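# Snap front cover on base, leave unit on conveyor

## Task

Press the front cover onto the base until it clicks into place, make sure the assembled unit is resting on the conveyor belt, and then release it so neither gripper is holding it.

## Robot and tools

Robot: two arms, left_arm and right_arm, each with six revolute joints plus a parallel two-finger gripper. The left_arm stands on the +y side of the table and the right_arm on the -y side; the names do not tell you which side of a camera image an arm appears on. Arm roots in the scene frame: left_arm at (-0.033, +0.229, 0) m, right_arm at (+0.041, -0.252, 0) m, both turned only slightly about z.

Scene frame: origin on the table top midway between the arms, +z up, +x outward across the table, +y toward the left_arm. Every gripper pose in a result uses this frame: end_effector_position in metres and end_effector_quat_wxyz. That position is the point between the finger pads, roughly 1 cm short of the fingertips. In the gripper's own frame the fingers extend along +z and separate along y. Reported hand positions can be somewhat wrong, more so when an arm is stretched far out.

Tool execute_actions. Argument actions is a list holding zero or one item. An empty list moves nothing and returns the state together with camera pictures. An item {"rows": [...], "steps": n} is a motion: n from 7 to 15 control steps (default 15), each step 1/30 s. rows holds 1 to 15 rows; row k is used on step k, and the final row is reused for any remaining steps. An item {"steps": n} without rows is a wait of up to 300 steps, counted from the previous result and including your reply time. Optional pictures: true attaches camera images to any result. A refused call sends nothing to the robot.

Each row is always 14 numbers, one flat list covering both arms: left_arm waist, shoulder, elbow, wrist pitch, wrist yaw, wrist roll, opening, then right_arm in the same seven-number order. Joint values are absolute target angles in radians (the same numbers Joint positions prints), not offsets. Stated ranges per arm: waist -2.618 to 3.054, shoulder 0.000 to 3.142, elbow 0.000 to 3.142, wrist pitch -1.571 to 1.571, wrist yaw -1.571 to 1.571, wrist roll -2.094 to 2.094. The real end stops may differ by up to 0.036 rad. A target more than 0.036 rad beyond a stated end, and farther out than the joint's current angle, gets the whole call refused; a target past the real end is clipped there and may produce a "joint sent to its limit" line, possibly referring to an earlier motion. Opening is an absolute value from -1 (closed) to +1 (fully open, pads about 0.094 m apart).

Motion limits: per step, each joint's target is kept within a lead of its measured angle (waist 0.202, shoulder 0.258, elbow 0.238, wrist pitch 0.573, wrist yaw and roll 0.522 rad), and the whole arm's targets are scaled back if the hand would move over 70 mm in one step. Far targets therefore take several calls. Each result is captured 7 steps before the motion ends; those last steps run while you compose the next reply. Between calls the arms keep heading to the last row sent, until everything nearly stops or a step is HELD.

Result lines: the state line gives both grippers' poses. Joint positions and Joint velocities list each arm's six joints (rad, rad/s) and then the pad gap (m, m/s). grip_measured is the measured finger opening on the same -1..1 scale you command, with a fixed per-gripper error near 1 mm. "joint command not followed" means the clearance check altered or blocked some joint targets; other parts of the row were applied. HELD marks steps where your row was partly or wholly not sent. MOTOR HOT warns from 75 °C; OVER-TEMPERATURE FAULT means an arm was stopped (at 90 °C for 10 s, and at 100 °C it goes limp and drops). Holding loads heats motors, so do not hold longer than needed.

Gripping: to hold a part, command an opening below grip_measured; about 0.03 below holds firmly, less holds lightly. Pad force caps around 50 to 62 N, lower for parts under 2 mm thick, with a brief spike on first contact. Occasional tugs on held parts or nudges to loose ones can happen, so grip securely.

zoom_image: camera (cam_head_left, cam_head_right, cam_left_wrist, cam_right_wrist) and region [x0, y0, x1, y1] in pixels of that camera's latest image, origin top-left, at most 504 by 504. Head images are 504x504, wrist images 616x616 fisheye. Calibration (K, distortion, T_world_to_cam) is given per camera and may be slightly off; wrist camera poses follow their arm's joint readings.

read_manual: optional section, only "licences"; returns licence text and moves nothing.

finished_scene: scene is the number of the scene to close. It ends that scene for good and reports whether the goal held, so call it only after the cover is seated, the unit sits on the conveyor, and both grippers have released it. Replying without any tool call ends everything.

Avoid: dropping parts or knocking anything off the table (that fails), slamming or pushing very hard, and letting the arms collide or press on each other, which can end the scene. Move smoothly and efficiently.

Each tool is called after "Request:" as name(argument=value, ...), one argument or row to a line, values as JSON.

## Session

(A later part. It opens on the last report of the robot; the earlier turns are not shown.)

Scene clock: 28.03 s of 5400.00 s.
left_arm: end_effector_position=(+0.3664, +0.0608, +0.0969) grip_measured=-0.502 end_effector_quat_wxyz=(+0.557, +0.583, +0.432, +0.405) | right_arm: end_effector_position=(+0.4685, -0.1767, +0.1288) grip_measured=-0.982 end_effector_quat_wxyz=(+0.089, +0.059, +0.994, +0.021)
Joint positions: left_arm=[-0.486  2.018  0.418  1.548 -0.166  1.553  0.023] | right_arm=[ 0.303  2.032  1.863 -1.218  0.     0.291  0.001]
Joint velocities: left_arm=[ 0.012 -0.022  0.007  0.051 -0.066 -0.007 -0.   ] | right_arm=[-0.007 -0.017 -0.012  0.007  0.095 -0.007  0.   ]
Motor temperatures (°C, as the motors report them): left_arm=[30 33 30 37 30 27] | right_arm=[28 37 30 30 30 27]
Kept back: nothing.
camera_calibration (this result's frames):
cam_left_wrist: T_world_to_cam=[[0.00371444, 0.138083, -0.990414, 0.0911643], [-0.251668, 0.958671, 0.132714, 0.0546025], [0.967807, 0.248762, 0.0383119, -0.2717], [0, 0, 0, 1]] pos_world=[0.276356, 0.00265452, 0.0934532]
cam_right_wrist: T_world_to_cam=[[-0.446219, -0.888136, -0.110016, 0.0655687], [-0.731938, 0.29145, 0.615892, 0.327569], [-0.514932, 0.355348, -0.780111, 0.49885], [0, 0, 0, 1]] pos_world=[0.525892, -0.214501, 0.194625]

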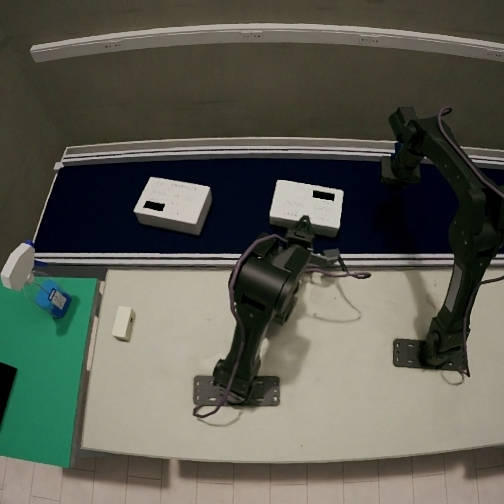

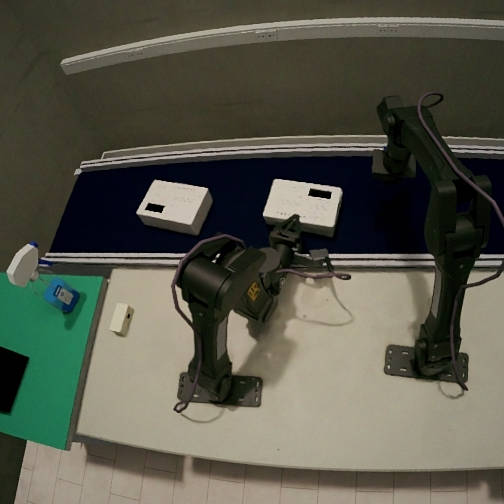

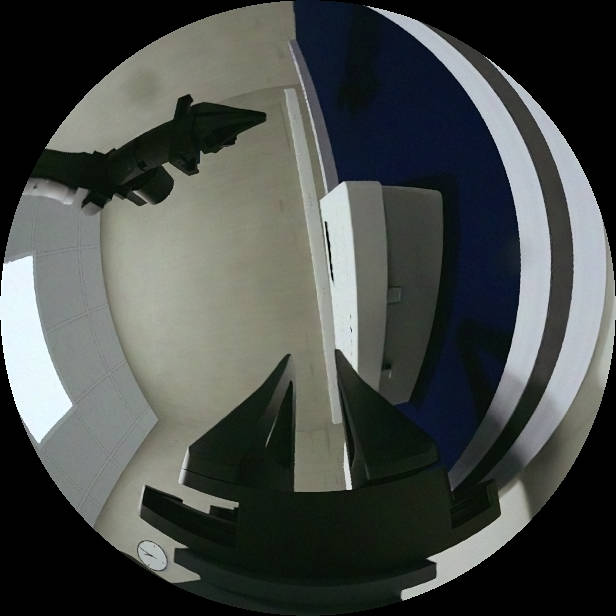

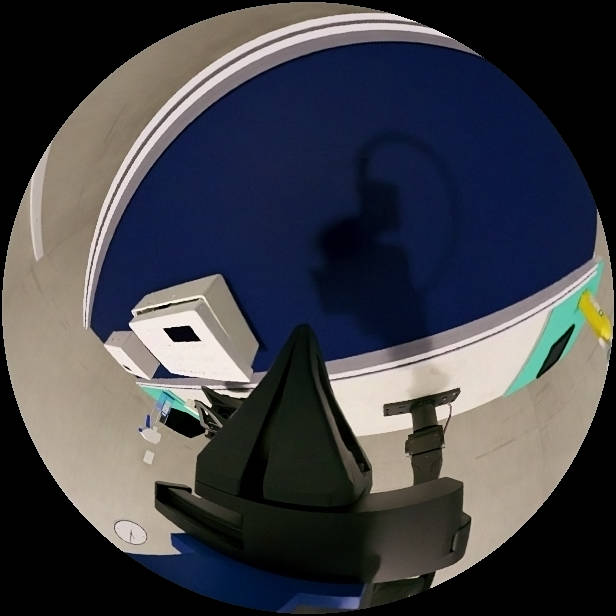

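Request:
execute_actions(
  actions=[
    {"rows":[[-0.5,1.97,0.33,1.57,-0.166,1.55,-0.45,0.3,2,1.88,-1.2,0,0.3,-1]],"steps":12},
  ],
)

Request:
execute_actions(
  actions=[
    {"rows":[[-0.495,2.045,0.37,1.57,-0.166,1.55,-0.45,0.3,2,1.88,-1.2,0,0.3,-1]],"steps":15},
  ],
)

Request:
execute_actions(
  actions=[
    {"steps":12},
  ],
  pictures=true,
)

Scene clock: 28.73 s of 5400.00 s.
left_arm: end_effector_position=(+0.3503, +0.0673, +0.0912) grip_measured=-0.452 end_effector_quat_wxyz=(+0.548, +0.592, +0.435, +0.400) | right_arm: end_effector_position=(+0.4685, -0.1767, +0.1288) grip_measured=-0.982 end_effector_quat_wxyz=(+0.089, +0.059, +0.994, +0.021)
Joint positions: left_arm=[-0.489  1.991  0.349  1.562 -0.166  1.553  0.026] | right_arm=[ 0.303  2.032  1.863 -1.218  0.     0.291  0.001]
Joint velocities: left_arm=[-0.007 -0.012 -0.125  0.007  0.022  0.051 -0.   ] | right_arm=[-0.012 -0.012  0.002 -0.051 -0.022 -0.007  0.001]
Motor temperatures (°C, as the motors report them): left_arm=[30 33 30 37 30 27] | right_arm=[28 37 30 30 30 27]
Steps of this call (steps 1 to 16: nothing new was sent; steps 17 to 21: the first 5 steps of this action). Readings (joint positions):
17: left_arm=[-0.486 2.015 0.409 1.550 -0.166 1.553] | right_arm=[0.303 2.032 1.863 -1.218 0.000 0.291]
18: left_arm=[-0.487 2.005 0.389 1.555 -0.166 1.553] | right_arm=[0.303 2.032 1.863 -1.218 0.000 0.291]
20: left_arm=[-0.489 1.992 0.355 1.561 -0.166 1.553] | right_arm=[0.303 2.032 1.863 -1.218 0.000 0.291]
21: the state above

Scene clock: 29.23 s of 5400.00 s.
left_arm: end_effector_position=(+0.3491, +0.0678, +0.0780) grip_measured=-0.452 end_effector_quat_wxyz=(+0.539, +0.600, +0.440, +0.395) | right_arm: end_effector_position=(+0.4685, -0.1767, +0.1288) grip_measured=-0.982 end_effector_quat_wxyz=(+0.089, +0.059, +0.994, +0.021)
Joint positions: left_arm=[-0.49   2.031  0.348  1.574 -0.166  1.553  0.026] | right_arm=[ 0.303  2.032  1.863 -1.218  0.     0.291  0.001]
Joint velocities: left_arm=[-0.012  0.002  0.007  0.051 -0.051  0.022 -0.001] | right_arm=[-0.002  0.007  0.017 -0.022  0.007 -0.051  0.   ]
Motor temperatures (°C, as the motors report them): left_arm=[30 33 30 37 30 27] | right_arm=[28 37 30 30 30 27]
Steps of this call (steps 1 to 7: the last 7 steps of your previous action; steps 8 to 15: the first 8 steps of this action). Readings (joint positions):
8: left_arm=[-0.490 1.996 0.346 1.571 -0.166 1.553] | right_arm=[0.303 2.032 1.863 -1.218 0.000 0.291]
9: left_arm=[-0.490 2.005 0.347 1.576 -0.166 1.553] | right_arm=[0.303 2.032 1.863 -1.218 0.000 0.291]
11: left_arm=[-0.490 2.023 0.348 1.576 -0.166 1.553] | right_arm=[0.303 2.032 1.863 -1.218 0.000 0.291]
15: the state above

Scene clock: 29.63 s of 5400.00 s.
left_arm: end_effector_position=(+0.3491, +0.0678, +0.0780) grip_measured=-0.452 end_effector_quat_wxyz=(+0.539, +0.600, +0.440, +0.395) | right_arm: end_effector_position=(+0.4685, -0.1767, +0.1288) grip_measured=-0.982 end_effector_quat_wxyz=(+0.089, +0.059, +0.994, +0.021)
Joint positions: left_arm=[-0.49   2.031  0.348  1.574 -0.166  1.553  0.026] | right_arm=[ 0.303  2.032  1.863 -1.218  0.     0.291  0.001]
Joint velocities: left_arm=[-0.007 -0.007 -0.007  0.022 -0.007  0.007  0.   ] | right_arm=[ 0.007  0.007 -0.012 -0.007  0.007 -0.037  0.001]
Motor temperatures (°C, as the motors report them): left_arm=[30 33 30 37 30 27] | right_arm=[28 37 30 30 30 27]
Kept back: nothing.
Steps of this call (steps 1 to 7: the last 7 steps of your previous action; steps 8 to 12: the robot went on to your last target). Readings (joint positions):
1: left_arm=[-0.490 2.031 0.348 1.574 -0.166 1.553] | right_arm=[0.303 2.032 1.863 -1.218 0.000 0.291]
2: left_arm=[-0.490 2.031 0.348 1.574 -0.166 1.553] | right_arm=[0.303 2.032 1.863 -1.218 0.000 0.291]
4: left_arm=[-0.490 2.031 0.348 1.574 -0.166 1.553] | right_arm=[0.303 2.032 1.863 -1.218 0.000 0.291]
8: left_arm=[-0.490 2.031 0.348 1.574 -0.166 1.553] | right_arm=[0.303 2.032 1.863 -1.218 0.000 0.291]
12: the state above
camera_calibration (this result's frames):
cam_left_wrist: T_world_to_cam=[[-0.0454135, 0.16351, -0.985496, 0.0866073], [-0.24041, 0.955731, 0.16965, 0.0394083], [0.969608, 0.244628, -0.00409369, -0.253002], [0, 0, 0, 1]] pos_world=[0.25872, 0.0100664, 0.0776298]
cam_right_wrist: T_world_to_cam=[[-0.446219, -0.888136, -0.110016, 0.0655687], [-0.731938, 0.29145, 0.615892, 0.327569], [-0.514932, 0.355348, -0.780111, 0.49885], [0, 0, 0, 1]] pos_world=[0.525892, -0.214501, 0.194625]

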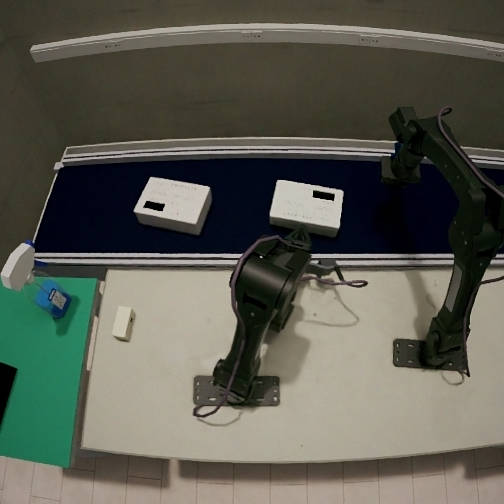

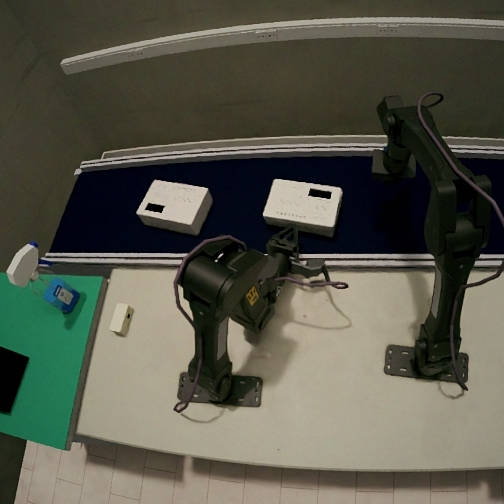

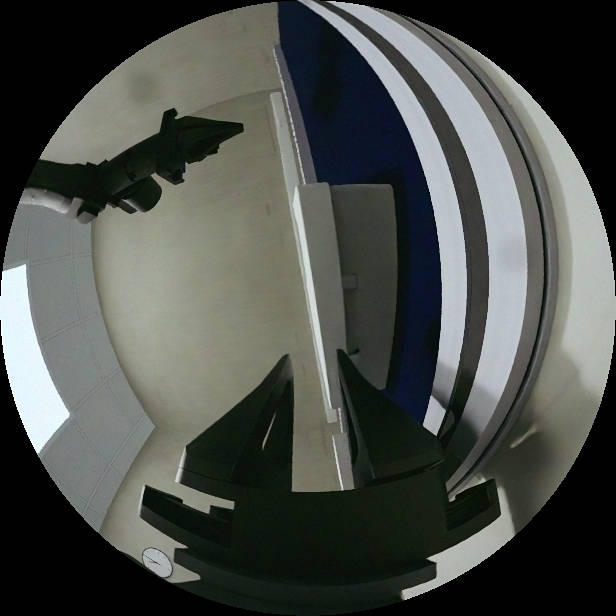

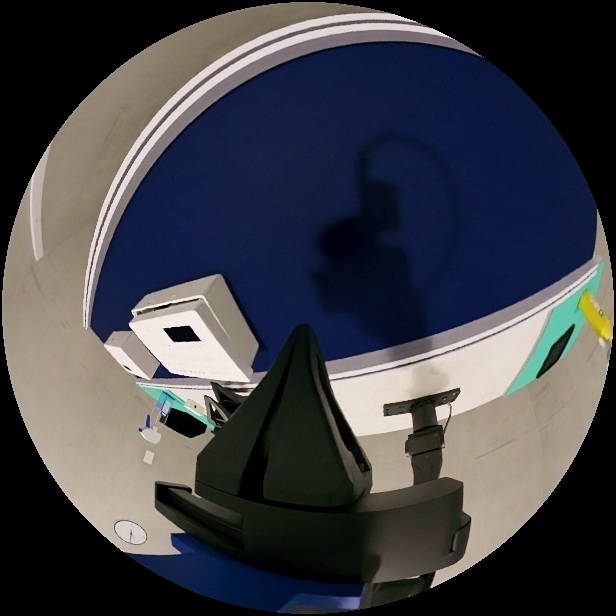

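Request:
execute_actions(
  actions=[
    {"rows":[[-0.49,2.085,0.37,1.57,-0.166,1.55,-0.4,0.3,2,1.88,-1.2,0,0.3,-1]],"steps":15},
  ],
)

Request:
execute_actions(
  actions=[
    {"rows":[[-0.48,2.11,0.42,1.57,-0.166,1.55,-0.4,0.3,2,1.88,-1.2,0,0.3,-1],[-0.48,2.11,0.42,1.57,-0.166,1.55,-0.4,0.3,2,1.88,-1.2,0,0.3,-1],[-0.48,2.11,0.42,1.57,-0.166,1.55,-0.4,0.3,2,1.88,-1.2,0,0.3,-1],[-0.47,2.15,0.47,1.57,-0.166,1.55,-0.4,0.3,2,1.88,-1.2,0,0.3,-1]],"steps":15},
  ],
)

Request:
execute_actions(
  actions=[
    {"steps":12},
  ],
  pictures=true,
)

Scene clock: 30.30 s of 5400.00 s.
left_arm: end_effector_position=(+0.3510, +0.0668, +0.0775) grip_measured=-0.402 end_effector_quat_wxyz=(+0.538, +0.601, +0.437, +0.397) | right_arm: end_effector_position=(+0.4685, -0.1767, +0.1288) grip_measured=-0.982 end_effector_quat_wxyz=(+0.089, +0.059, +0.994, +0.021)
Joint positions: left_arm=[-0.49   2.041  0.357  1.577 -0.166  1.56   0.028] | right_arm=[ 0.303  2.032  1.863 -1.218  0.     0.291  0.001]
Joint velocities: left_arm=[-0.007 -0.017  0.002 -0.022 -0.037 -0.022 -0.001] | right_arm=[-0.007 -0.012  0.012  0.037  0.066  0.022  0.001]
Motor temperatures (°C, as the motors report them): left_arm=[30 33 30 37 30 27] | right_arm=[28 38 30 30 30 27]
Steps of this call (steps 1 to 12: the robot went on to your last target; steps 13 to 20: the first 8 steps of this action). Readings (joint positions):
13: left_arm=[-0.490 2.036 0.348 1.577 -0.166 1.555] | right_arm=[0.303 2.032 1.863 -1.218 0.000 0.291]
14: left_arm=[-0.490 2.037 0.351 1.577 -0.166 1.557] | right_arm=[0.303 2.032 1.863 -1.218 0.000 0.291]
16: left_arm=[-0.490 2.040 0.355 1.577 -0.166 1.559] | right_arm=[0.303 2.032 1.863 -1.218 0.000 0.291]
20: the state above

Scene clock: 30.80 s of 5400.00 s.
left_arm: end_effector_position=(+0.3749, +0.0584, +0.0810) grip_measured=-0.402 end_effector_quat_wxyz=(+0.551, +0.587, +0.434, +0.405) | right_arm: end_effector_position=(+0.4685, -0.1767, +0.1288) grip_measured=-0.982 end_effector_quat_wxyz=(+0.089, +0.059, +0.994, +0.021)
Joint positions: left_arm=[-0.482  2.103  0.459  1.577 -0.166  1.557  0.028] | right_arm=[ 0.303  2.032  1.863 -1.218  0.     0.291  0.001]
Joint velocities: left_arm=[ 0.012  0.027  0.046 -0.022  0.037  0.007 -0.001] | right_arm=[-0.002  0.002  0.012  0.037  0.022 -0.037 -0.   ]
Motor temperatures (°C, as the motors report them): left_arm=[30 32 30 37 30 27] | right_arm=[28 38 30 30 30 27]
Steps of this call (steps 1 to 7: the last 7 steps of your previous action; steps 8 to 15: the first 8 steps of this action). Readings (joint positions):
8: left_arm=[-0.490 2.044 0.363 1.577 -0.166 1.560] | right_arm=[0.303 2.032 1.863 -1.218 0.000 0.291]
9: left_arm=[-0.490 2.054 0.378 1.577 -0.166 1.560] | right_arm=[0.303 2.032 1.863 -1.218 0.000 0.291]
11: left_arm=[-0.489 2.071 0.407 1.577 -0.166 1.558] | right_arm=[0.303 2.032 1.863 -1.218 0.000 0.291]
15: the state above

Scene clock: 31.20 s of 5400.00 s.
left_arm: end_effector_position=(+0.3750, +0.0583, +0.0810) grip_measured=-0.402 end_effector_quat_wxyz=(+0.551, +0.587, +0.434, +0.405) | right_arm: end_effector_position=(+0.4685, -0.1767, +0.1288) grip_measured=-0.982 end_effector_quat_wxyz=(+0.089, +0.059, +0.994, +0.021)
Joint positions: left_arm=[-0.482  2.103  0.46   1.577 -0.166  1.557  0.028] | right_arm=[ 0.303  2.032  1.863 -1.218  0.     0.291  0.001]
Joint velocities: left_arm=[-0.022  0.007 -0.022 -0.007 -0.037 -0.022  0.   ] | right_arm=[ 0.007  0.002 -0.012 -0.007 -0.022  0.037 -0.   ]
Motor temperatures (°C, as the motors report them): left_arm=[30 32 30 37 30 27] | right_arm=[28 38 30 30 30 27]
Kept back: nothing.
Steps of this call (steps 1 to 7: the last 7 steps of your previous action; steps 8 to 12: the robot went on to your last target). Readings (joint positions):
1: left_arm=[-0.482 2.103 0.460 1.577 -0.166 1.557] | right_arm=[0.303 2.032 1.863 -1.218 0.000 0.291]
2: left_arm=[-0.482 2.103 0.460 1.577 -0.166 1.557] | right_arm=[0.303 2.032 1.863 -1.218 0.000 0.291]
4: left_arm=[-0.482 2.103 0.460 1.577 -0.166 1.557] | right_arm=[0.303 2.032 1.863 -1.218 0.000 0.291]
8: left_arm=[-0.482 2.103 0.460 1.577 -0.166 1.557] | right_arm=[0.303 2.032 1.863 -1.218 0.000 0.291]
12: the state above
camera_calibration (this result's frames):
cam_left_wrist: T_world_to_cam=[[-0.00769692, 0.148163, -0.988933, 0.0792586], [-0.253553, 0.956353, 0.145256, 0.0610348], [0.967291, 0.251865, 0.0302063, -0.278074], [0, 0, 0, 1]] pos_world=[0.285064, -0.0000769222, 0.0779153]
cam_right_wrist: T_world_to_cam=[[-0.446219, -0.888136, -0.110016, 0.0655687], [-0.731938, 0.29145, 0.615892, 0.327569], [-0.514932, 0.355348, -0.780111, 0.49885], [0, 0, 0, 1]] pos_world=[0.525892, -0.214501, 0.194625]

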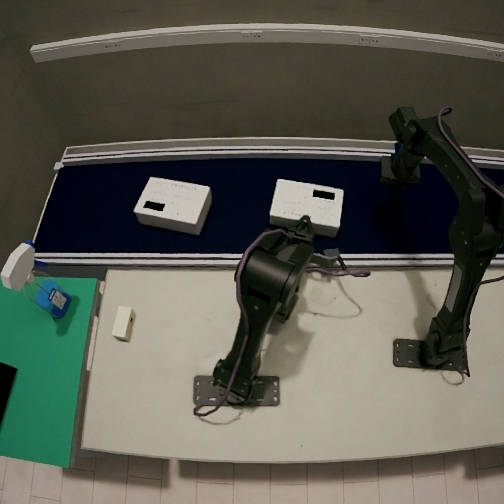

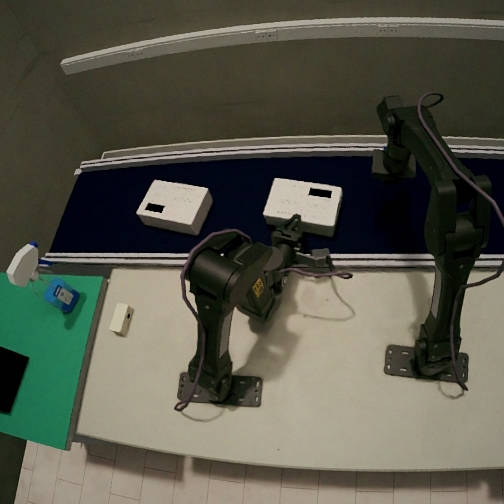

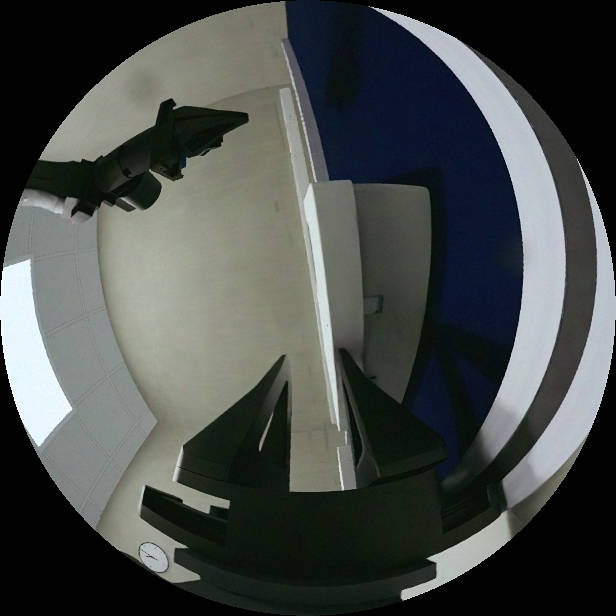

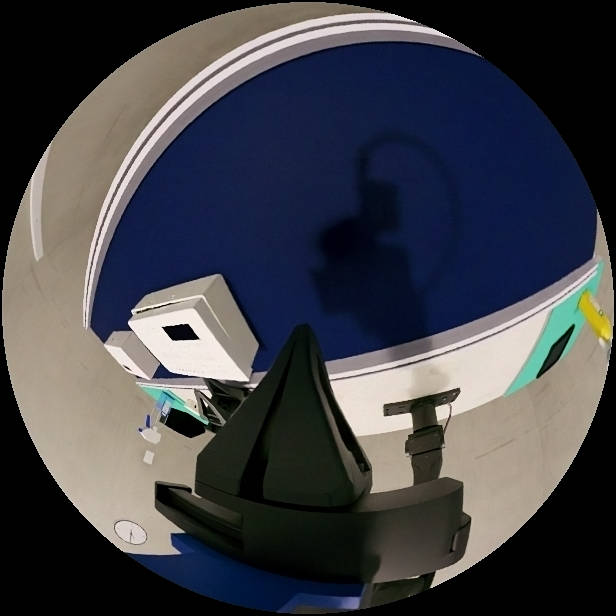

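Request:
execute_actions(
  actions=[
    {"rows":[[-0.485,1.99,0.37,1.52,-0.166,1.55,-0.4,0.3,2,1.88,-1.2,0,0.3,-1]],"steps":12},
  ],
)

Request:
execute_actions(
  actions=[
    {"rows":[[-0.485,1.99,0.37,1.39,-0.166,1.55,-0.4,0.3,2,1.88,-1.2,0,0.3,-1]],"steps":15},
  ],
)

Request:
execute_actions(
  actions=[
    {"rows":[[-0.47,2.05,0.47,1.36,-0.166,1.55,-0.4,0.3,2,1.88,-1.2,0,0.3,-1]],"steps":15},
  ],
)

Request:
execute_actions(
  actions=[
    {"steps":12},
  ],
  pictures=true,
)

Scene clock: 31.70 s of 5400.00 s.
left_arm: end_effector_position=(+0.3606, +0.0655, +0.0927) grip_measured=-0.402 end_effector_quat_wxyz=(+0.549, +0.588, +0.435, +0.405) | right_arm: end_effector_position=(+0.4685, -0.1767, +0.1288) grip_measured=-0.982 end_effector_quat_wxyz=(+0.089, +0.059, +0.994, +0.021)
Joint positions: left_arm=[-0.482  2.01   0.389  1.55  -0.166  1.557  0.028] | right_arm=[ 0.303  2.032  1.863 -1.218  0.     0.291  0.001]
Joint velocities: left_arm=[ 0.007 -0.178 -0.081 -0.022 -0.007  0.022 -0.001] | right_arm=[-0.007  0.007 -0.007 -0.066 -0.081  0.022  0.   ]
Motor temperatures (°C, as the motors report them): left_arm=[30 32 30 37 30 27] | right_arm=[28 38 30 30 30 27]
Steps of this call (steps 1 to 10: the robot went on to your last target; steps 11 to 15: the first 5 steps of this action). Readings (joint positions):
11: left_arm=[-0.482 2.089 0.451 1.568 -0.166 1.557] | right_arm=[0.303 2.032 1.863 -1.218 0.000 0.291]
12: left_arm=[-0.482 2.062 0.428 1.555 -0.166 1.557] | right_arm=[0.303 2.032 1.863 -1.218 0.000 0.291]
14: left_arm=[-0.482 2.020 0.394 1.550 -0.166 1.557] | right_arm=[0.303 2.032 1.863 -1.218 0.000 0.291]
15: the state above

Scene clock: 32.20 s of 5400.00 s.
left_arm: end_effector_position=(+0.3583, +0.0666, +0.0733) grip_measured=-0.401 end_effector_quat_wxyz=(+0.521, +0.613, +0.447, +0.390) | right_arm: end_effector_position=(+0.4685, -0.1767, +0.1288) grip_measured=-0.982 end_effector_quat_wxyz=(+0.089, +0.059, +0.994, +0.021)
Joint positions: left_arm=[-0.482  2.001  0.389  1.457 -0.166  1.558  0.028] | right_arm=[ 0.303  2.032  1.863 -1.218  0.     0.291  0.001]
Joint velocities: left_arm=[-0.007 -0.007  0.002 -0.081 -0.037 -0.037 -0.   ] | right_arm=[-0.007 -0.022  0.002 -0.037  0.007 -0.007  0.   ]
Motor temperatures (°C, as the motors report them): left_arm=[30 32 30 37 30 27] | right_arm=[28 38 30 30 30 27]
Steps of this call (steps 1 to 7: the last 7 steps of your previous action; steps 8 to 15: the first 8 steps of this action). Readings (joint positions):
8: left_arm=[-0.482 2.004 0.389 1.526 -0.166 1.557] | right_arm=[0.303 2.032 1.863 -1.218 0.000 0.291]
9: left_arm=[-0.482 2.004 0.389 1.505 -0.166 1.557] | right_arm=[0.303 2.032 1.863 -1.218 0.000 0.291]
11: left_arm=[-0.482 2.004 0.389 1.466 -0.166 1.558] | right_arm=[0.303 2.032 1.863 -1.218 0.000 0.291]
15: the state above

Scene clock: 32.70 s of 5400.00 s.
left_arm: end_effector_position=(+0.3612, +0.0642, +0.0734) grip_measured=-0.401 end_effector_quat_wxyz=(+0.521, +0.615, +0.445, +0.390) | right_arm: end_effector_position=(+0.4685, -0.1767, +0.1288) grip_measured=-0.982 end_effector_quat_wxyz=(+0.089, +0.059, +0.994, +0.021)
Joint positions: left_arm=[-0.482  2.004  0.403  1.446 -0.161  1.562  0.028] | right_arm=[ 0.303  2.032  1.863 -1.218  0.     0.291  0.001]
Joint velocities: left_arm=[-0.007 -0.007 -0.002 -0.007  0.022  0.007 -0.001] | right_arm=[-0.012 -0.017 -0.002 -0.007  0.066 -0.007  0.   ]
Motor temperatures (°C, as the motors report them): left_arm=[30 32 30 37 30 27] | right_arm=[28 38 30 30 30 27]
Steps of this call (steps 1 to 7: the last 7 steps of your previous action; steps 8 to 15: the first 8 steps of this action). Readings (joint positions):
8: left_arm=[-0.482 2.002 0.397 1.452 -0.166 1.558] | right_arm=[0.303 2.032 1.863 -1.218 0.000 0.291]
9: left_arm=[-0.482 2.004 0.403 1.447 -0.164 1.560] | right_arm=[0.303 2.032 1.863 -1.218 0.000 0.291]
11: left_arm=[-0.482 2.004 0.403 1.446 -0.161 1.562] | right_arm=[0.303 2.032 1.863 -1.218 0.000 0.291]
15: the state above

Scene clock: 33.10 s of 5400.00 s.
left_arm: end_effector_position=(+0.3612, +0.0642, +0.0734) grip_measured=-0.401 end_effector_quat_wxyz=(+0.521, +0.615, +0.445, +0.390) | right_arm: end_effector_position=(+0.4685, -0.1767, +0.1288) grip_measured=-0.982 end_effector_quat_wxyz=(+0.089, +0.059, +0.994, +0.021)
Joint positions: left_arm=[-0.482  2.004  0.403  1.446 -0.161  1.562  0.028] | right_arm=[ 0.303  2.032  1.863 -1.218  0.     0.291  0.001]
Joint velocities: left_arm=[ 0.007  0.002 -0.012  0.022 -0.066 -0.022 -0.001] | right_arm=[ 0.002  0.017 -0.022 -0.007 -0.037  0.022 -0.   ]
Motor temperatures (°C, as the motors report them): left_arm=[30 32 31 37 30 27] | right_arm=[28 38 31 30 30 27]
Kept back: nothing.
Steps of this call (steps 1 to 7: the last 7 steps of your previous action; steps 8 to 12: the robot went on to your last target). Readings (joint positions):
1: left_arm=[-0.482 2.004 0.403 1.446 -0.161 1.562] | right_arm=[0.303 2.032 1.863 -1.218 0.000 0.291]
2: left_arm=[-0.482 2.004 0.403 1.446 -0.161 1.562] | right_arm=[0.303 2.032 1.863 -1.218 0.000 0.291]
4: left_arm=[-0.482 2.004 0.403 1.446 -0.161 1.562] | right_arm=[0.303 2.032 1.863 -1.218 0.000 0.291]
8: left_arm=[-0.482 2.004 0.403 1.446 -0.161 1.562] | right_arm=[0.303 2.032 1.863 -1.218 0.000 0.291]
12: the state above
camera_calibration (this result's frames):
cam_left_wrist: T_world_to_cam=[[-0.083455, 0.19131, -0.977975, 0.0946069], [-0.234312, 0.950116, 0.205855, 0.0420699], [0.968573, 0.246331, -0.0344657, -0.261415], [0, 0, 0, 1]] pos_world=[0.270952, 0.00632422, 0.0748531]
cam_right_wrist: T_world_to_cam=[[-0.446219, -0.888136, -0.110016, 0.0655687], [-0.731938, 0.29145, 0.615892, 0.327569], [-0.514932, 0.355348, -0.780111, 0.49885], [0, 0, 0, 1]] pos_world=[0.525892, -0.214501, 0.194625]

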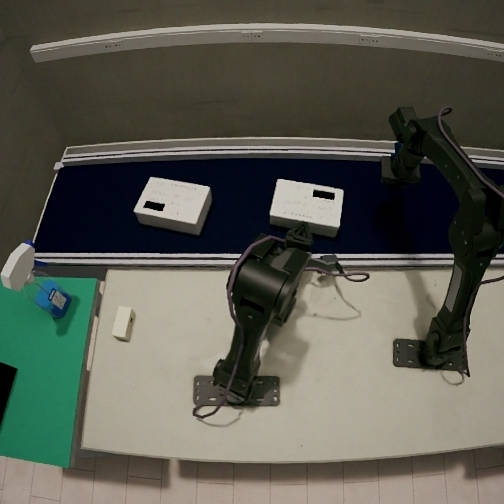

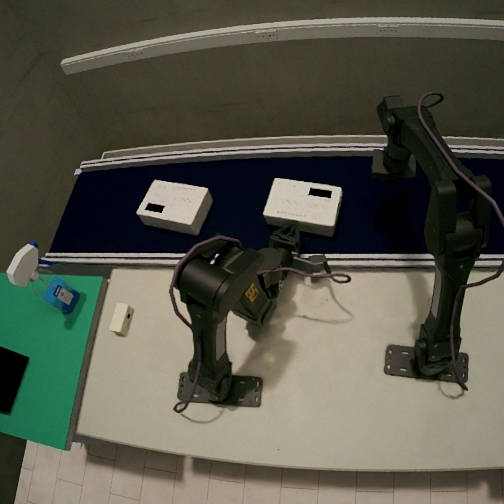

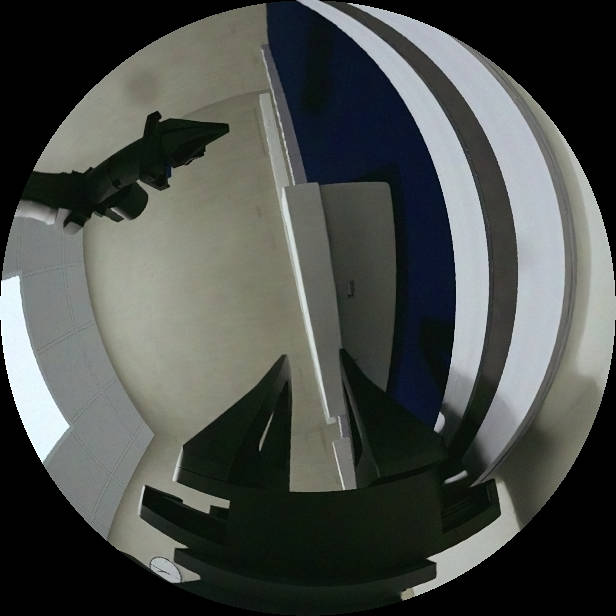

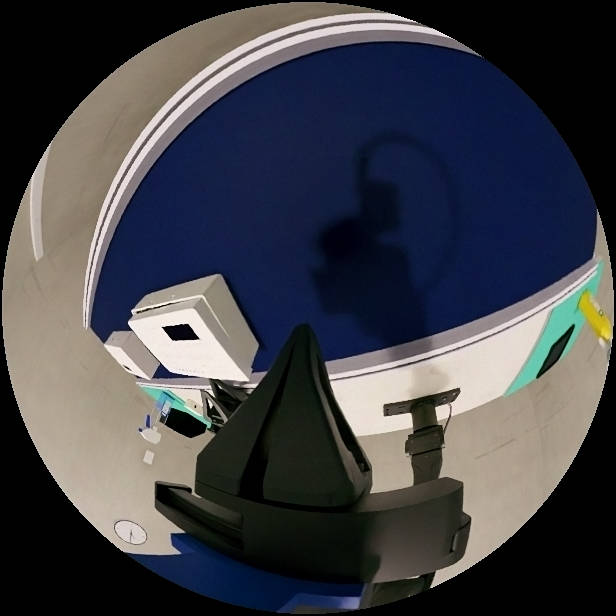

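Request:
zoom_image(
  camera="cam_right_wrist",
  region=[100,250,290,440],
)

Request:
zoom_image(
  camera="cam_left_wrist",
  region=[240,160,440,400],
)

Region (100, 250, 290, 440) of cam_right_wrist's 616x616 image, scaled by 2.653, with more detail than that image has.

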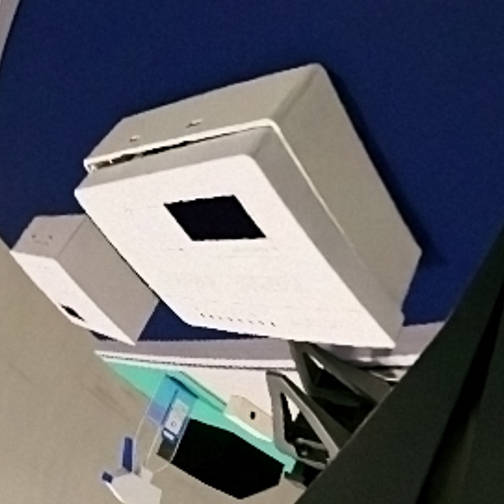

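Region (240, 160, 440, 400) of cam_left_wrist's 616x616 image, scaled by 2.100, with more detail than that image has.

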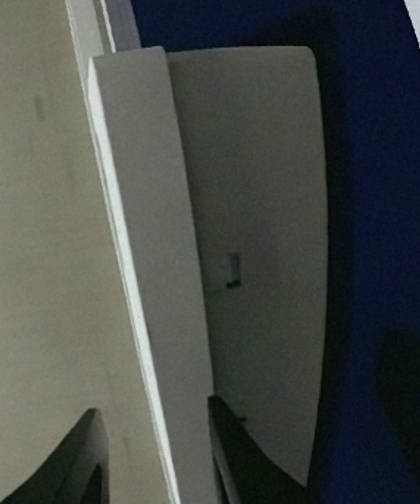

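Request:
execute_actions(
  actions=[
    {"rows":[[-0.485,1.85,0.38,1.3,-0.166,1.55,-0.4,0.3,2,1.88,-1.2,0,0.3,-1]],"steps":10},
  ],
)

Request:
execute_actions(
  actions=[
    {"rows":[[-0.48,1.75,0.47,0.9,-0.166,1.55,-0.4,0.3,2,1.88,-1.2,0,0.3,-1]],"steps":15},
  ],
)

Request:
execute_actions(
  actions=[
    {"rows":[[-0.47,1.75,0.56,0.82,-0.166,1.55,-0.4,0.3,2,1.88,-1.2,0,0.3,-1]],"steps":15},
  ],
)

Request:
execute_actions(
  actions=[
    {"steps":12},
  ],
  pictures=true,
)

Scene clock: 34.10 s of 5400.00 s.
left_arm: end_effector_position=(+0.3590, +0.0652, +0.0887) grip_measured=-0.401 end_effector_quat_wxyz=(+0.523, +0.614, +0.444, +0.390) | right_arm: end_effector_position=(+0.4685, -0.1767, +0.1288) grip_measured=-0.982 end_effector_quat_wxyz=(+0.089, +0.059, +0.994, +0.021)
Joint positions: left_arm=[-0.482  1.912  0.392  1.369 -0.16   1.562  0.028] | right_arm=[ 0.303  2.032  1.863 -1.218  0.     0.291  0.001]
Joint velocities: left_arm=[ 0.002 -0.93   0.002 -0.33  -0.037  0.051 -0.001] | right_arm=[-0.002  0.012 -0.032 -0.007 -0.037 -0.007 -0.001]
Motor temperatures (°C, as the motors report them): left_arm=[30 32 31 37 30 27] | right_arm=[28 38 31 30 30 27]
Steps of this call (steps 1 to 15: the robot went on to your last target; steps 16 to 27: nothing new was sent; steps 28 to 30: the first 3 steps of this action). Readings (joint positions):
28: left_arm=[-0.482 1.983 0.400 1.423 -0.160 1.562] | right_arm=[0.303 2.032 1.863 -1.218 0.000 0.291]
29: left_arm=[-0.482 1.947 0.395 1.386 -0.160 1.562] | right_arm=[0.303 2.032 1.863 -1.218 0.000 0.291]
30: the state above

Scene clock: 34.60 s of 5400.00 s.
left_arm: end_effector_position=(+0.3602, +0.0646, +0.0797) grip_measured=-0.401 end_effector_quat_wxyz=(+0.466, +0.660, +0.467, +0.360) | right_arm: end_effector_position=(+0.4685, -0.1767, +0.1288) grip_measured=-0.982 end_effector_quat_wxyz=(+0.089, +0.059, +0.994, +0.021)
Joint positions: left_arm=[-0.482  1.765  0.452  0.998 -0.16   1.561  0.028] | right_arm=[ 0.303  2.032  1.863 -1.218  0.     0.291  0.001]
Joint velocities: left_arm=[-0.007  0.012 -0.007 -0.549  0.037 -0.022 -0.001] | right_arm=[-0.002  0.007 -0.017 -0.022 -0.037 -0.022 -0.001]
Motor temperatures (°C, as the motors report them): left_arm=[30 32 31 37 30 27] | right_arm=[28 38 31 30 30 27]
Steps of this call (steps 1 to 7: the last 7 steps of your previous action; steps 8 to 15: the first 8 steps of this action). Readings (joint positions):
8: left_arm=[-0.482 1.842 0.401 1.277 -0.160 1.561] | right_arm=[0.303 2.032 1.863 -1.218 0.000 0.291]
9: left_arm=[-0.482 1.818 0.415 1.193 -0.160 1.561] | right_arm=[0.303 2.032 1.863 -1.218 0.000 0.291]
11: left_arm=[-0.482 1.783 0.439 1.092 -0.160 1.561] | right_arm=[0.303 2.032 1.863 -1.218 0.000 0.291]
15: the state above

Scene clock: 35.10 s of 5400.00 s.
left_arm: end_effector_position=(+0.3747, +0.0574, +0.0813) grip_measured=-0.401 end_effector_quat_wxyz=(+0.450, +0.671, +0.472, +0.352) | right_arm: end_effector_position=(+0.4685, -0.1767, +0.1288) grip_measured=-0.982 end_effector_quat_wxyz=(+0.089, +0.059, +0.994, +0.021)
Joint positions: left_arm=[-0.482  1.765  0.544  0.862 -0.161  1.561  0.028] | right_arm=[ 0.303  2.032  1.863 -1.218  0.     0.291  0.001]
Joint velocities: left_arm=[ 0.002  0.002  0.007 -0.139 -0.037 -0.022  0.   ] | right_arm=[-0.002 -0.012 -0.002 -0.022 -0.037 -0.007 -0.001]
Motor temperatures (°C, as the motors report them): left_arm=[30 32 31 37 30 27] | right_arm=[28 38 31 30 30 27]
Steps of this call (steps 1 to 7: the last 7 steps of your previous action; steps 8 to 15: the first 8 steps of this action). Readings (joint positions):
8: left_arm=[-0.482 1.765 0.463 0.910 -0.161 1.561] | right_arm=[0.303 2.032 1.863 -1.218 0.000 0.291]
9: left_arm=[-0.482 1.765 0.485 0.882 -0.161 1.561] | right_arm=[0.303 2.032 1.863 -1.218 0.000 0.291]
11: left_arm=[-0.482 1.765 0.523 0.867 -0.161 1.561] | right_arm=[0.303 2.032 1.863 -1.218 0.000 0.291]
15: the state above

Scene clock: 35.50 s of 5400.00 s.
left_arm: end_effector_position=(+0.3728, +0.0584, +0.0759) grip_measured=-0.401 end_effector_quat_wxyz=(+0.442, +0.677, +0.475, +0.347) | right_arm: end_effector_position=(+0.4685, -0.1767, +0.1288) grip_measured=-0.982 end_effector_quat_wxyz=(+0.089, +0.059, +0.994, +0.021)
Joint positions: left_arm=[-0.482  1.765  0.544  0.838 -0.161  1.561  0.028] | right_arm=[ 0.303  2.032  1.863 -1.218  0.     0.291  0.001]
Joint velocities: left_arm=[-0.002  0.007 -0.002  0.022  0.007  0.037  0.002] | right_arm=[-0.027  0.012 -0.002  0.066 -0.022 -0.066 -0.   ]
Motor temperatures (°C, as the motors report them): left_arm=[30 32 31 37 30 27] | right_arm=[28 38 31 30 30 27]
Kept back: nothing.
Steps of this call (steps 1 to 7: the last 7 steps of your previous action; steps 8 to 12: the robot went on to your last target). Readings (joint positions):
1: left_arm=[-0.482 1.765 0.544 0.856 -0.161 1.561] | right_arm=[0.303 2.032 1.863 -1.218 0.000 0.291]
2: left_arm=[-0.482 1.765 0.544 0.851 -0.161 1.561] | right_arm=[0.303 2.032 1.863 -1.218 0.000 0.291]
4: left_arm=[-0.482 1.765 0.544 0.845 -0.161 1.561] | right_arm=[0.303 2.032 1.863 -1.218 0.000 0.291]
8: left_arm=[-0.482 1.765 0.544 0.840 -0.161 1.561] | right_arm=[0.303 2.032 1.863 -1.218 0.000 0.291]
12: the state above
camera_calibration (this result's frames):
cam_left_wrist: T_world_to_cam=[[-0.277607, 0.288091, -0.916481, 0.161156], [-0.178185, 0.921985, 0.343794, 0.0200088], [0.944026, 0.258743, -0.204616, -0.249717], [0, 0, 0, 1]] pos_world=[0.284042, -0.000263091, 0.0897216]
cam_right_wrist: T_world_to_cam=[[-0.446219, -0.888136, -0.110016, 0.0655687], [-0.731938, 0.29145, 0.615892, 0.327569], [-0.514932, 0.355348, -0.780111, 0.49885], [0, 0, 0, 1]] pos_world=[0.525892, -0.214501, 0.194625]

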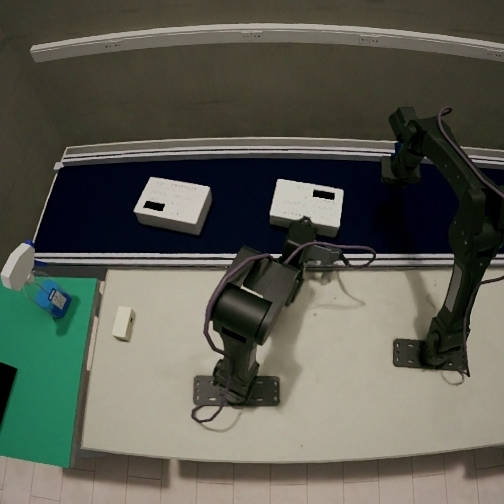

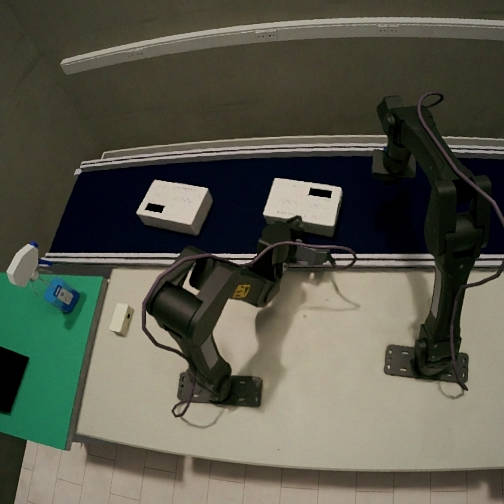

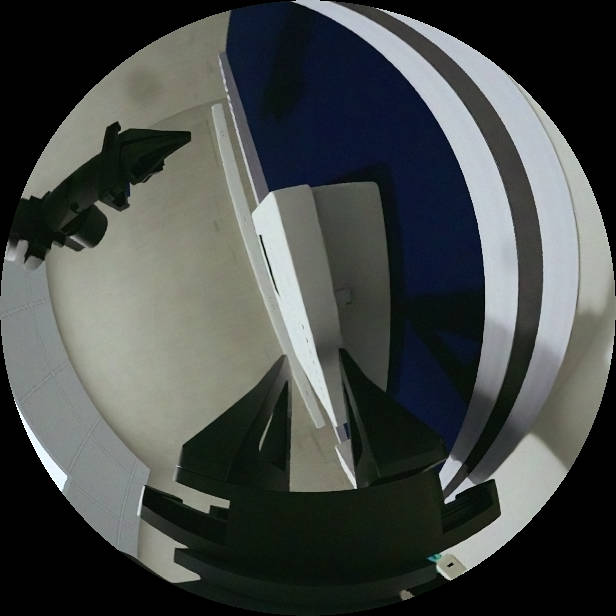

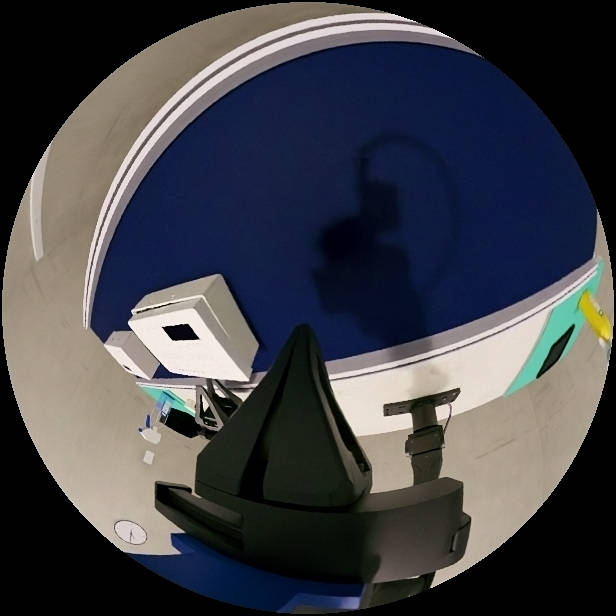

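Request:
execute_actions(
  actions=[
    {"rows":[[-0.48,1.81,0.55,0.83,-0.166,1.55,-0.4,0.3,2,1.88,-1.2,0,0.3,-1]],"steps":12},
  ],
)

Request:
execute_actions(
  actions=[
    {"rows":[[-0.465,1.84,0.615,0.83,-0.166,1.55,-0.4,0.3,2,1.88,-1.2,0,0.3,-1]],"steps":15},
  ],
)

Request:
execute_actions(
  actions=[
    {"rows":[[-0.465,1.79,0.63,0.86,-0.166,1.55,-0.4,0.3,2,1.88,-1.2,0,0.3,-1]],"steps":15},
  ],
  pictures=true,
)

Scene clock: 36.03 s of 5400.00 s.
left_arm: end_effector_position=(+0.3717, +0.0589, +0.0641) grip_measured=-0.401 end_effector_quat_wxyz=(+0.432, +0.684, +0.478, +0.342) | right_arm: end_effector_position=(+0.4685, -0.1767, +0.1288) grip_measured=-0.982 end_effector_quat_wxyz=(+0.089, +0.059, +0.994, +0.021)
Joint positions: left_arm=[-0.482  1.795  0.544  0.84  -0.161  1.561  0.028] | right_arm=[ 0.303  2.032  1.863 -1.218  0.     0.291  0.001]
Joint velocities: left_arm=[ 0.012  0.134 -0.012 -0.037  0.022 -0.022  0.   ] | right_arm=[-0.007  0.002 -0.012  0.022  0.022 -0.051 -0.001]
Motor temperatures (°C, as the motors report them): left_arm=[30 32 31 37 30 27] | right_arm=[28 38 31 30 30 27]
Steps of this call (steps 1 to 11: the robot went on to your last target; steps 12 to 16: the first 5 steps of this action). Readings (joint positions):
12: left_arm=[-0.482 1.768 0.544 0.839 -0.161 1.561] | right_arm=[0.303 2.032 1.863 -1.218 0.000 0.291]
13: left_arm=[-0.482 1.775 0.544 0.842 -0.161 1.561] | right_arm=[0.303 2.032 1.863 -1.218 0.000 0.291]
15: left_arm=[-0.482 1.790 0.544 0.842 -0.161 1.561] | right_arm=[0.303 2.032 1.863 -1.218 0.000 0.291]
16: the state above

Scene clock: 36.53 s of 5400.00 s.
left_arm: end_effector_position=(+0.3844, +0.0562, +0.0672) grip_measured=-0.401 end_effector_quat_wxyz=(+0.435, +0.679, +0.479, +0.346) | right_arm: end_effector_position=(+0.4685, -0.1767, +0.1288) grip_measured=-0.982 end_effector_quat_wxyz=(+0.089, +0.059, +0.994, +0.021)
Joint positions: left_arm=[-0.475  1.826  0.592  0.836 -0.161  1.561  0.028] | right_arm=[ 0.303  2.032  1.863 -1.218  0.     0.291  0.001]
Joint velocities: left_arm=[-0.002 -0.007 -0.007 -0.051 -0.11  -0.066 -0.001] | right_arm=[-0.017 -0.012  0.012 -0.007  0.007  0.051  0.001]
Motor temperatures (°C, as the motors report them): left_arm=[30 32 31 37 30 27] | right_arm=[28 38 31 30 30 27]
Steps of this call (steps 1 to 7: the last 7 steps of your previous action; steps 8 to 15: the first 8 steps of this action). Readings (joint positions):
8: left_arm=[-0.482 1.802 0.550 0.837 -0.161 1.561] | right_arm=[0.303 2.032 1.863 -1.218 0.000 0.291]
9: left_arm=[-0.480 1.812 0.563 0.836 -0.161 1.561] | right_arm=[0.303 2.032 1.863 -1.218 0.000 0.291]
11: left_arm=[-0.477 1.825 0.585 0.836 -0.161 1.561] | right_arm=[0.303 2.032 1.863 -1.218 0.000 0.291]
15: the state above

Scene clock: 37.03 s of 5400.00 s.
left_arm: end_effector_position=(+0.3875, +0.0547, +0.0760) grip_measured=-0.401 end_effector_quat_wxyz=(+0.444, +0.673, +0.477, +0.350) | right_arm: end_effector_position=(+0.4685, -0.1767, +0.1288) grip_measured=-0.982 end_effector_quat_wxyz=(+0.089, +0.059, +0.994, +0.021)
Joint positions: left_arm=[-0.475  1.815  0.6    0.84  -0.161  1.561  0.028] | right_arm=[ 0.303  2.032  1.863 -1.218  0.     0.291  0.001]
Joint velocities: left_arm=[-0.007 -0.012  0.002  0.007  0.051 -0.051 -0.001] | right_arm=[-0.002  0.007  0.002  0.066  0.051  0.037 -0.   ]
Motor temperatures (°C, as the motors report them): left_arm=[30 32 31 37 30 27] | right_arm=[28 39 31 30 30 27]
Steps of this call (steps 1 to 7: the last 7 steps of your previous action; steps 8 to 15: the first 8 steps of this action). Readings (joint positions):
8: left_arm=[-0.475 1.825 0.593 0.836 -0.161 1.561] | right_arm=[0.303 2.032 1.863 -1.218 0.000 0.291]
9: left_arm=[-0.475 1.824 0.594 0.836 -0.161 1.561] | right_arm=[0.303 2.032 1.863 -1.218 0.000 0.291]
11: left_arm=[-0.475 1.819 0.597 0.836 -0.161 1.561] | right_arm=[0.303 2.032 1.863 -1.218 0.000 0.291]
15: the state above
camera_calibration (this result's frames):
cam_left_wrist: T_world_to_cam=[[-0.272596, 0.282153, -0.919827, 0.164991], [-0.18764, 0.922085, 0.338454, 0.0300946], [0.943654, 0.264858, -0.198413, -0.263294], [0, 0, 0, 1]] pos_world=[0.299081, -0.00456713, 0.0893366]
cam_right_wrist: T_world_to_cam=[[-0.446219, -0.888136, -0.110016, 0.0655687], [-0.731938, 0.29145, 0.615892, 0.327569], [-0.514932, 0.355348, -0.780111, 0.49885], [0, 0, 0, 1]] pos_world=[0.525892, -0.214501, 0.194625]

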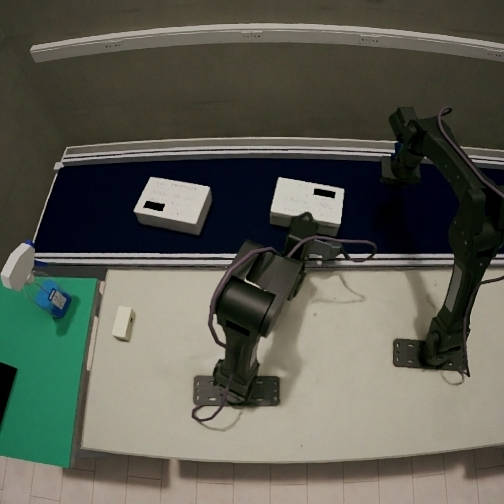

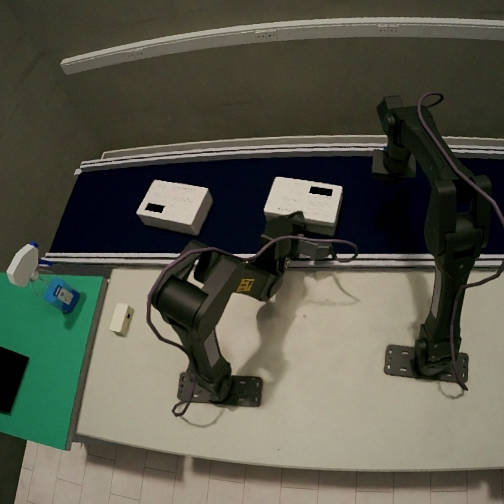

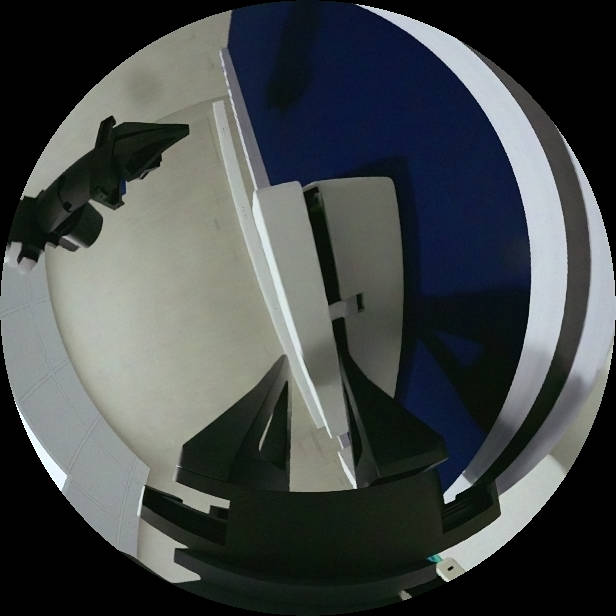

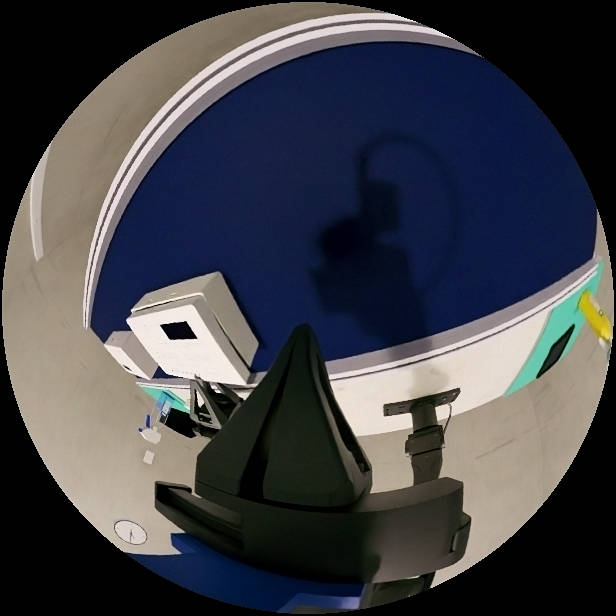

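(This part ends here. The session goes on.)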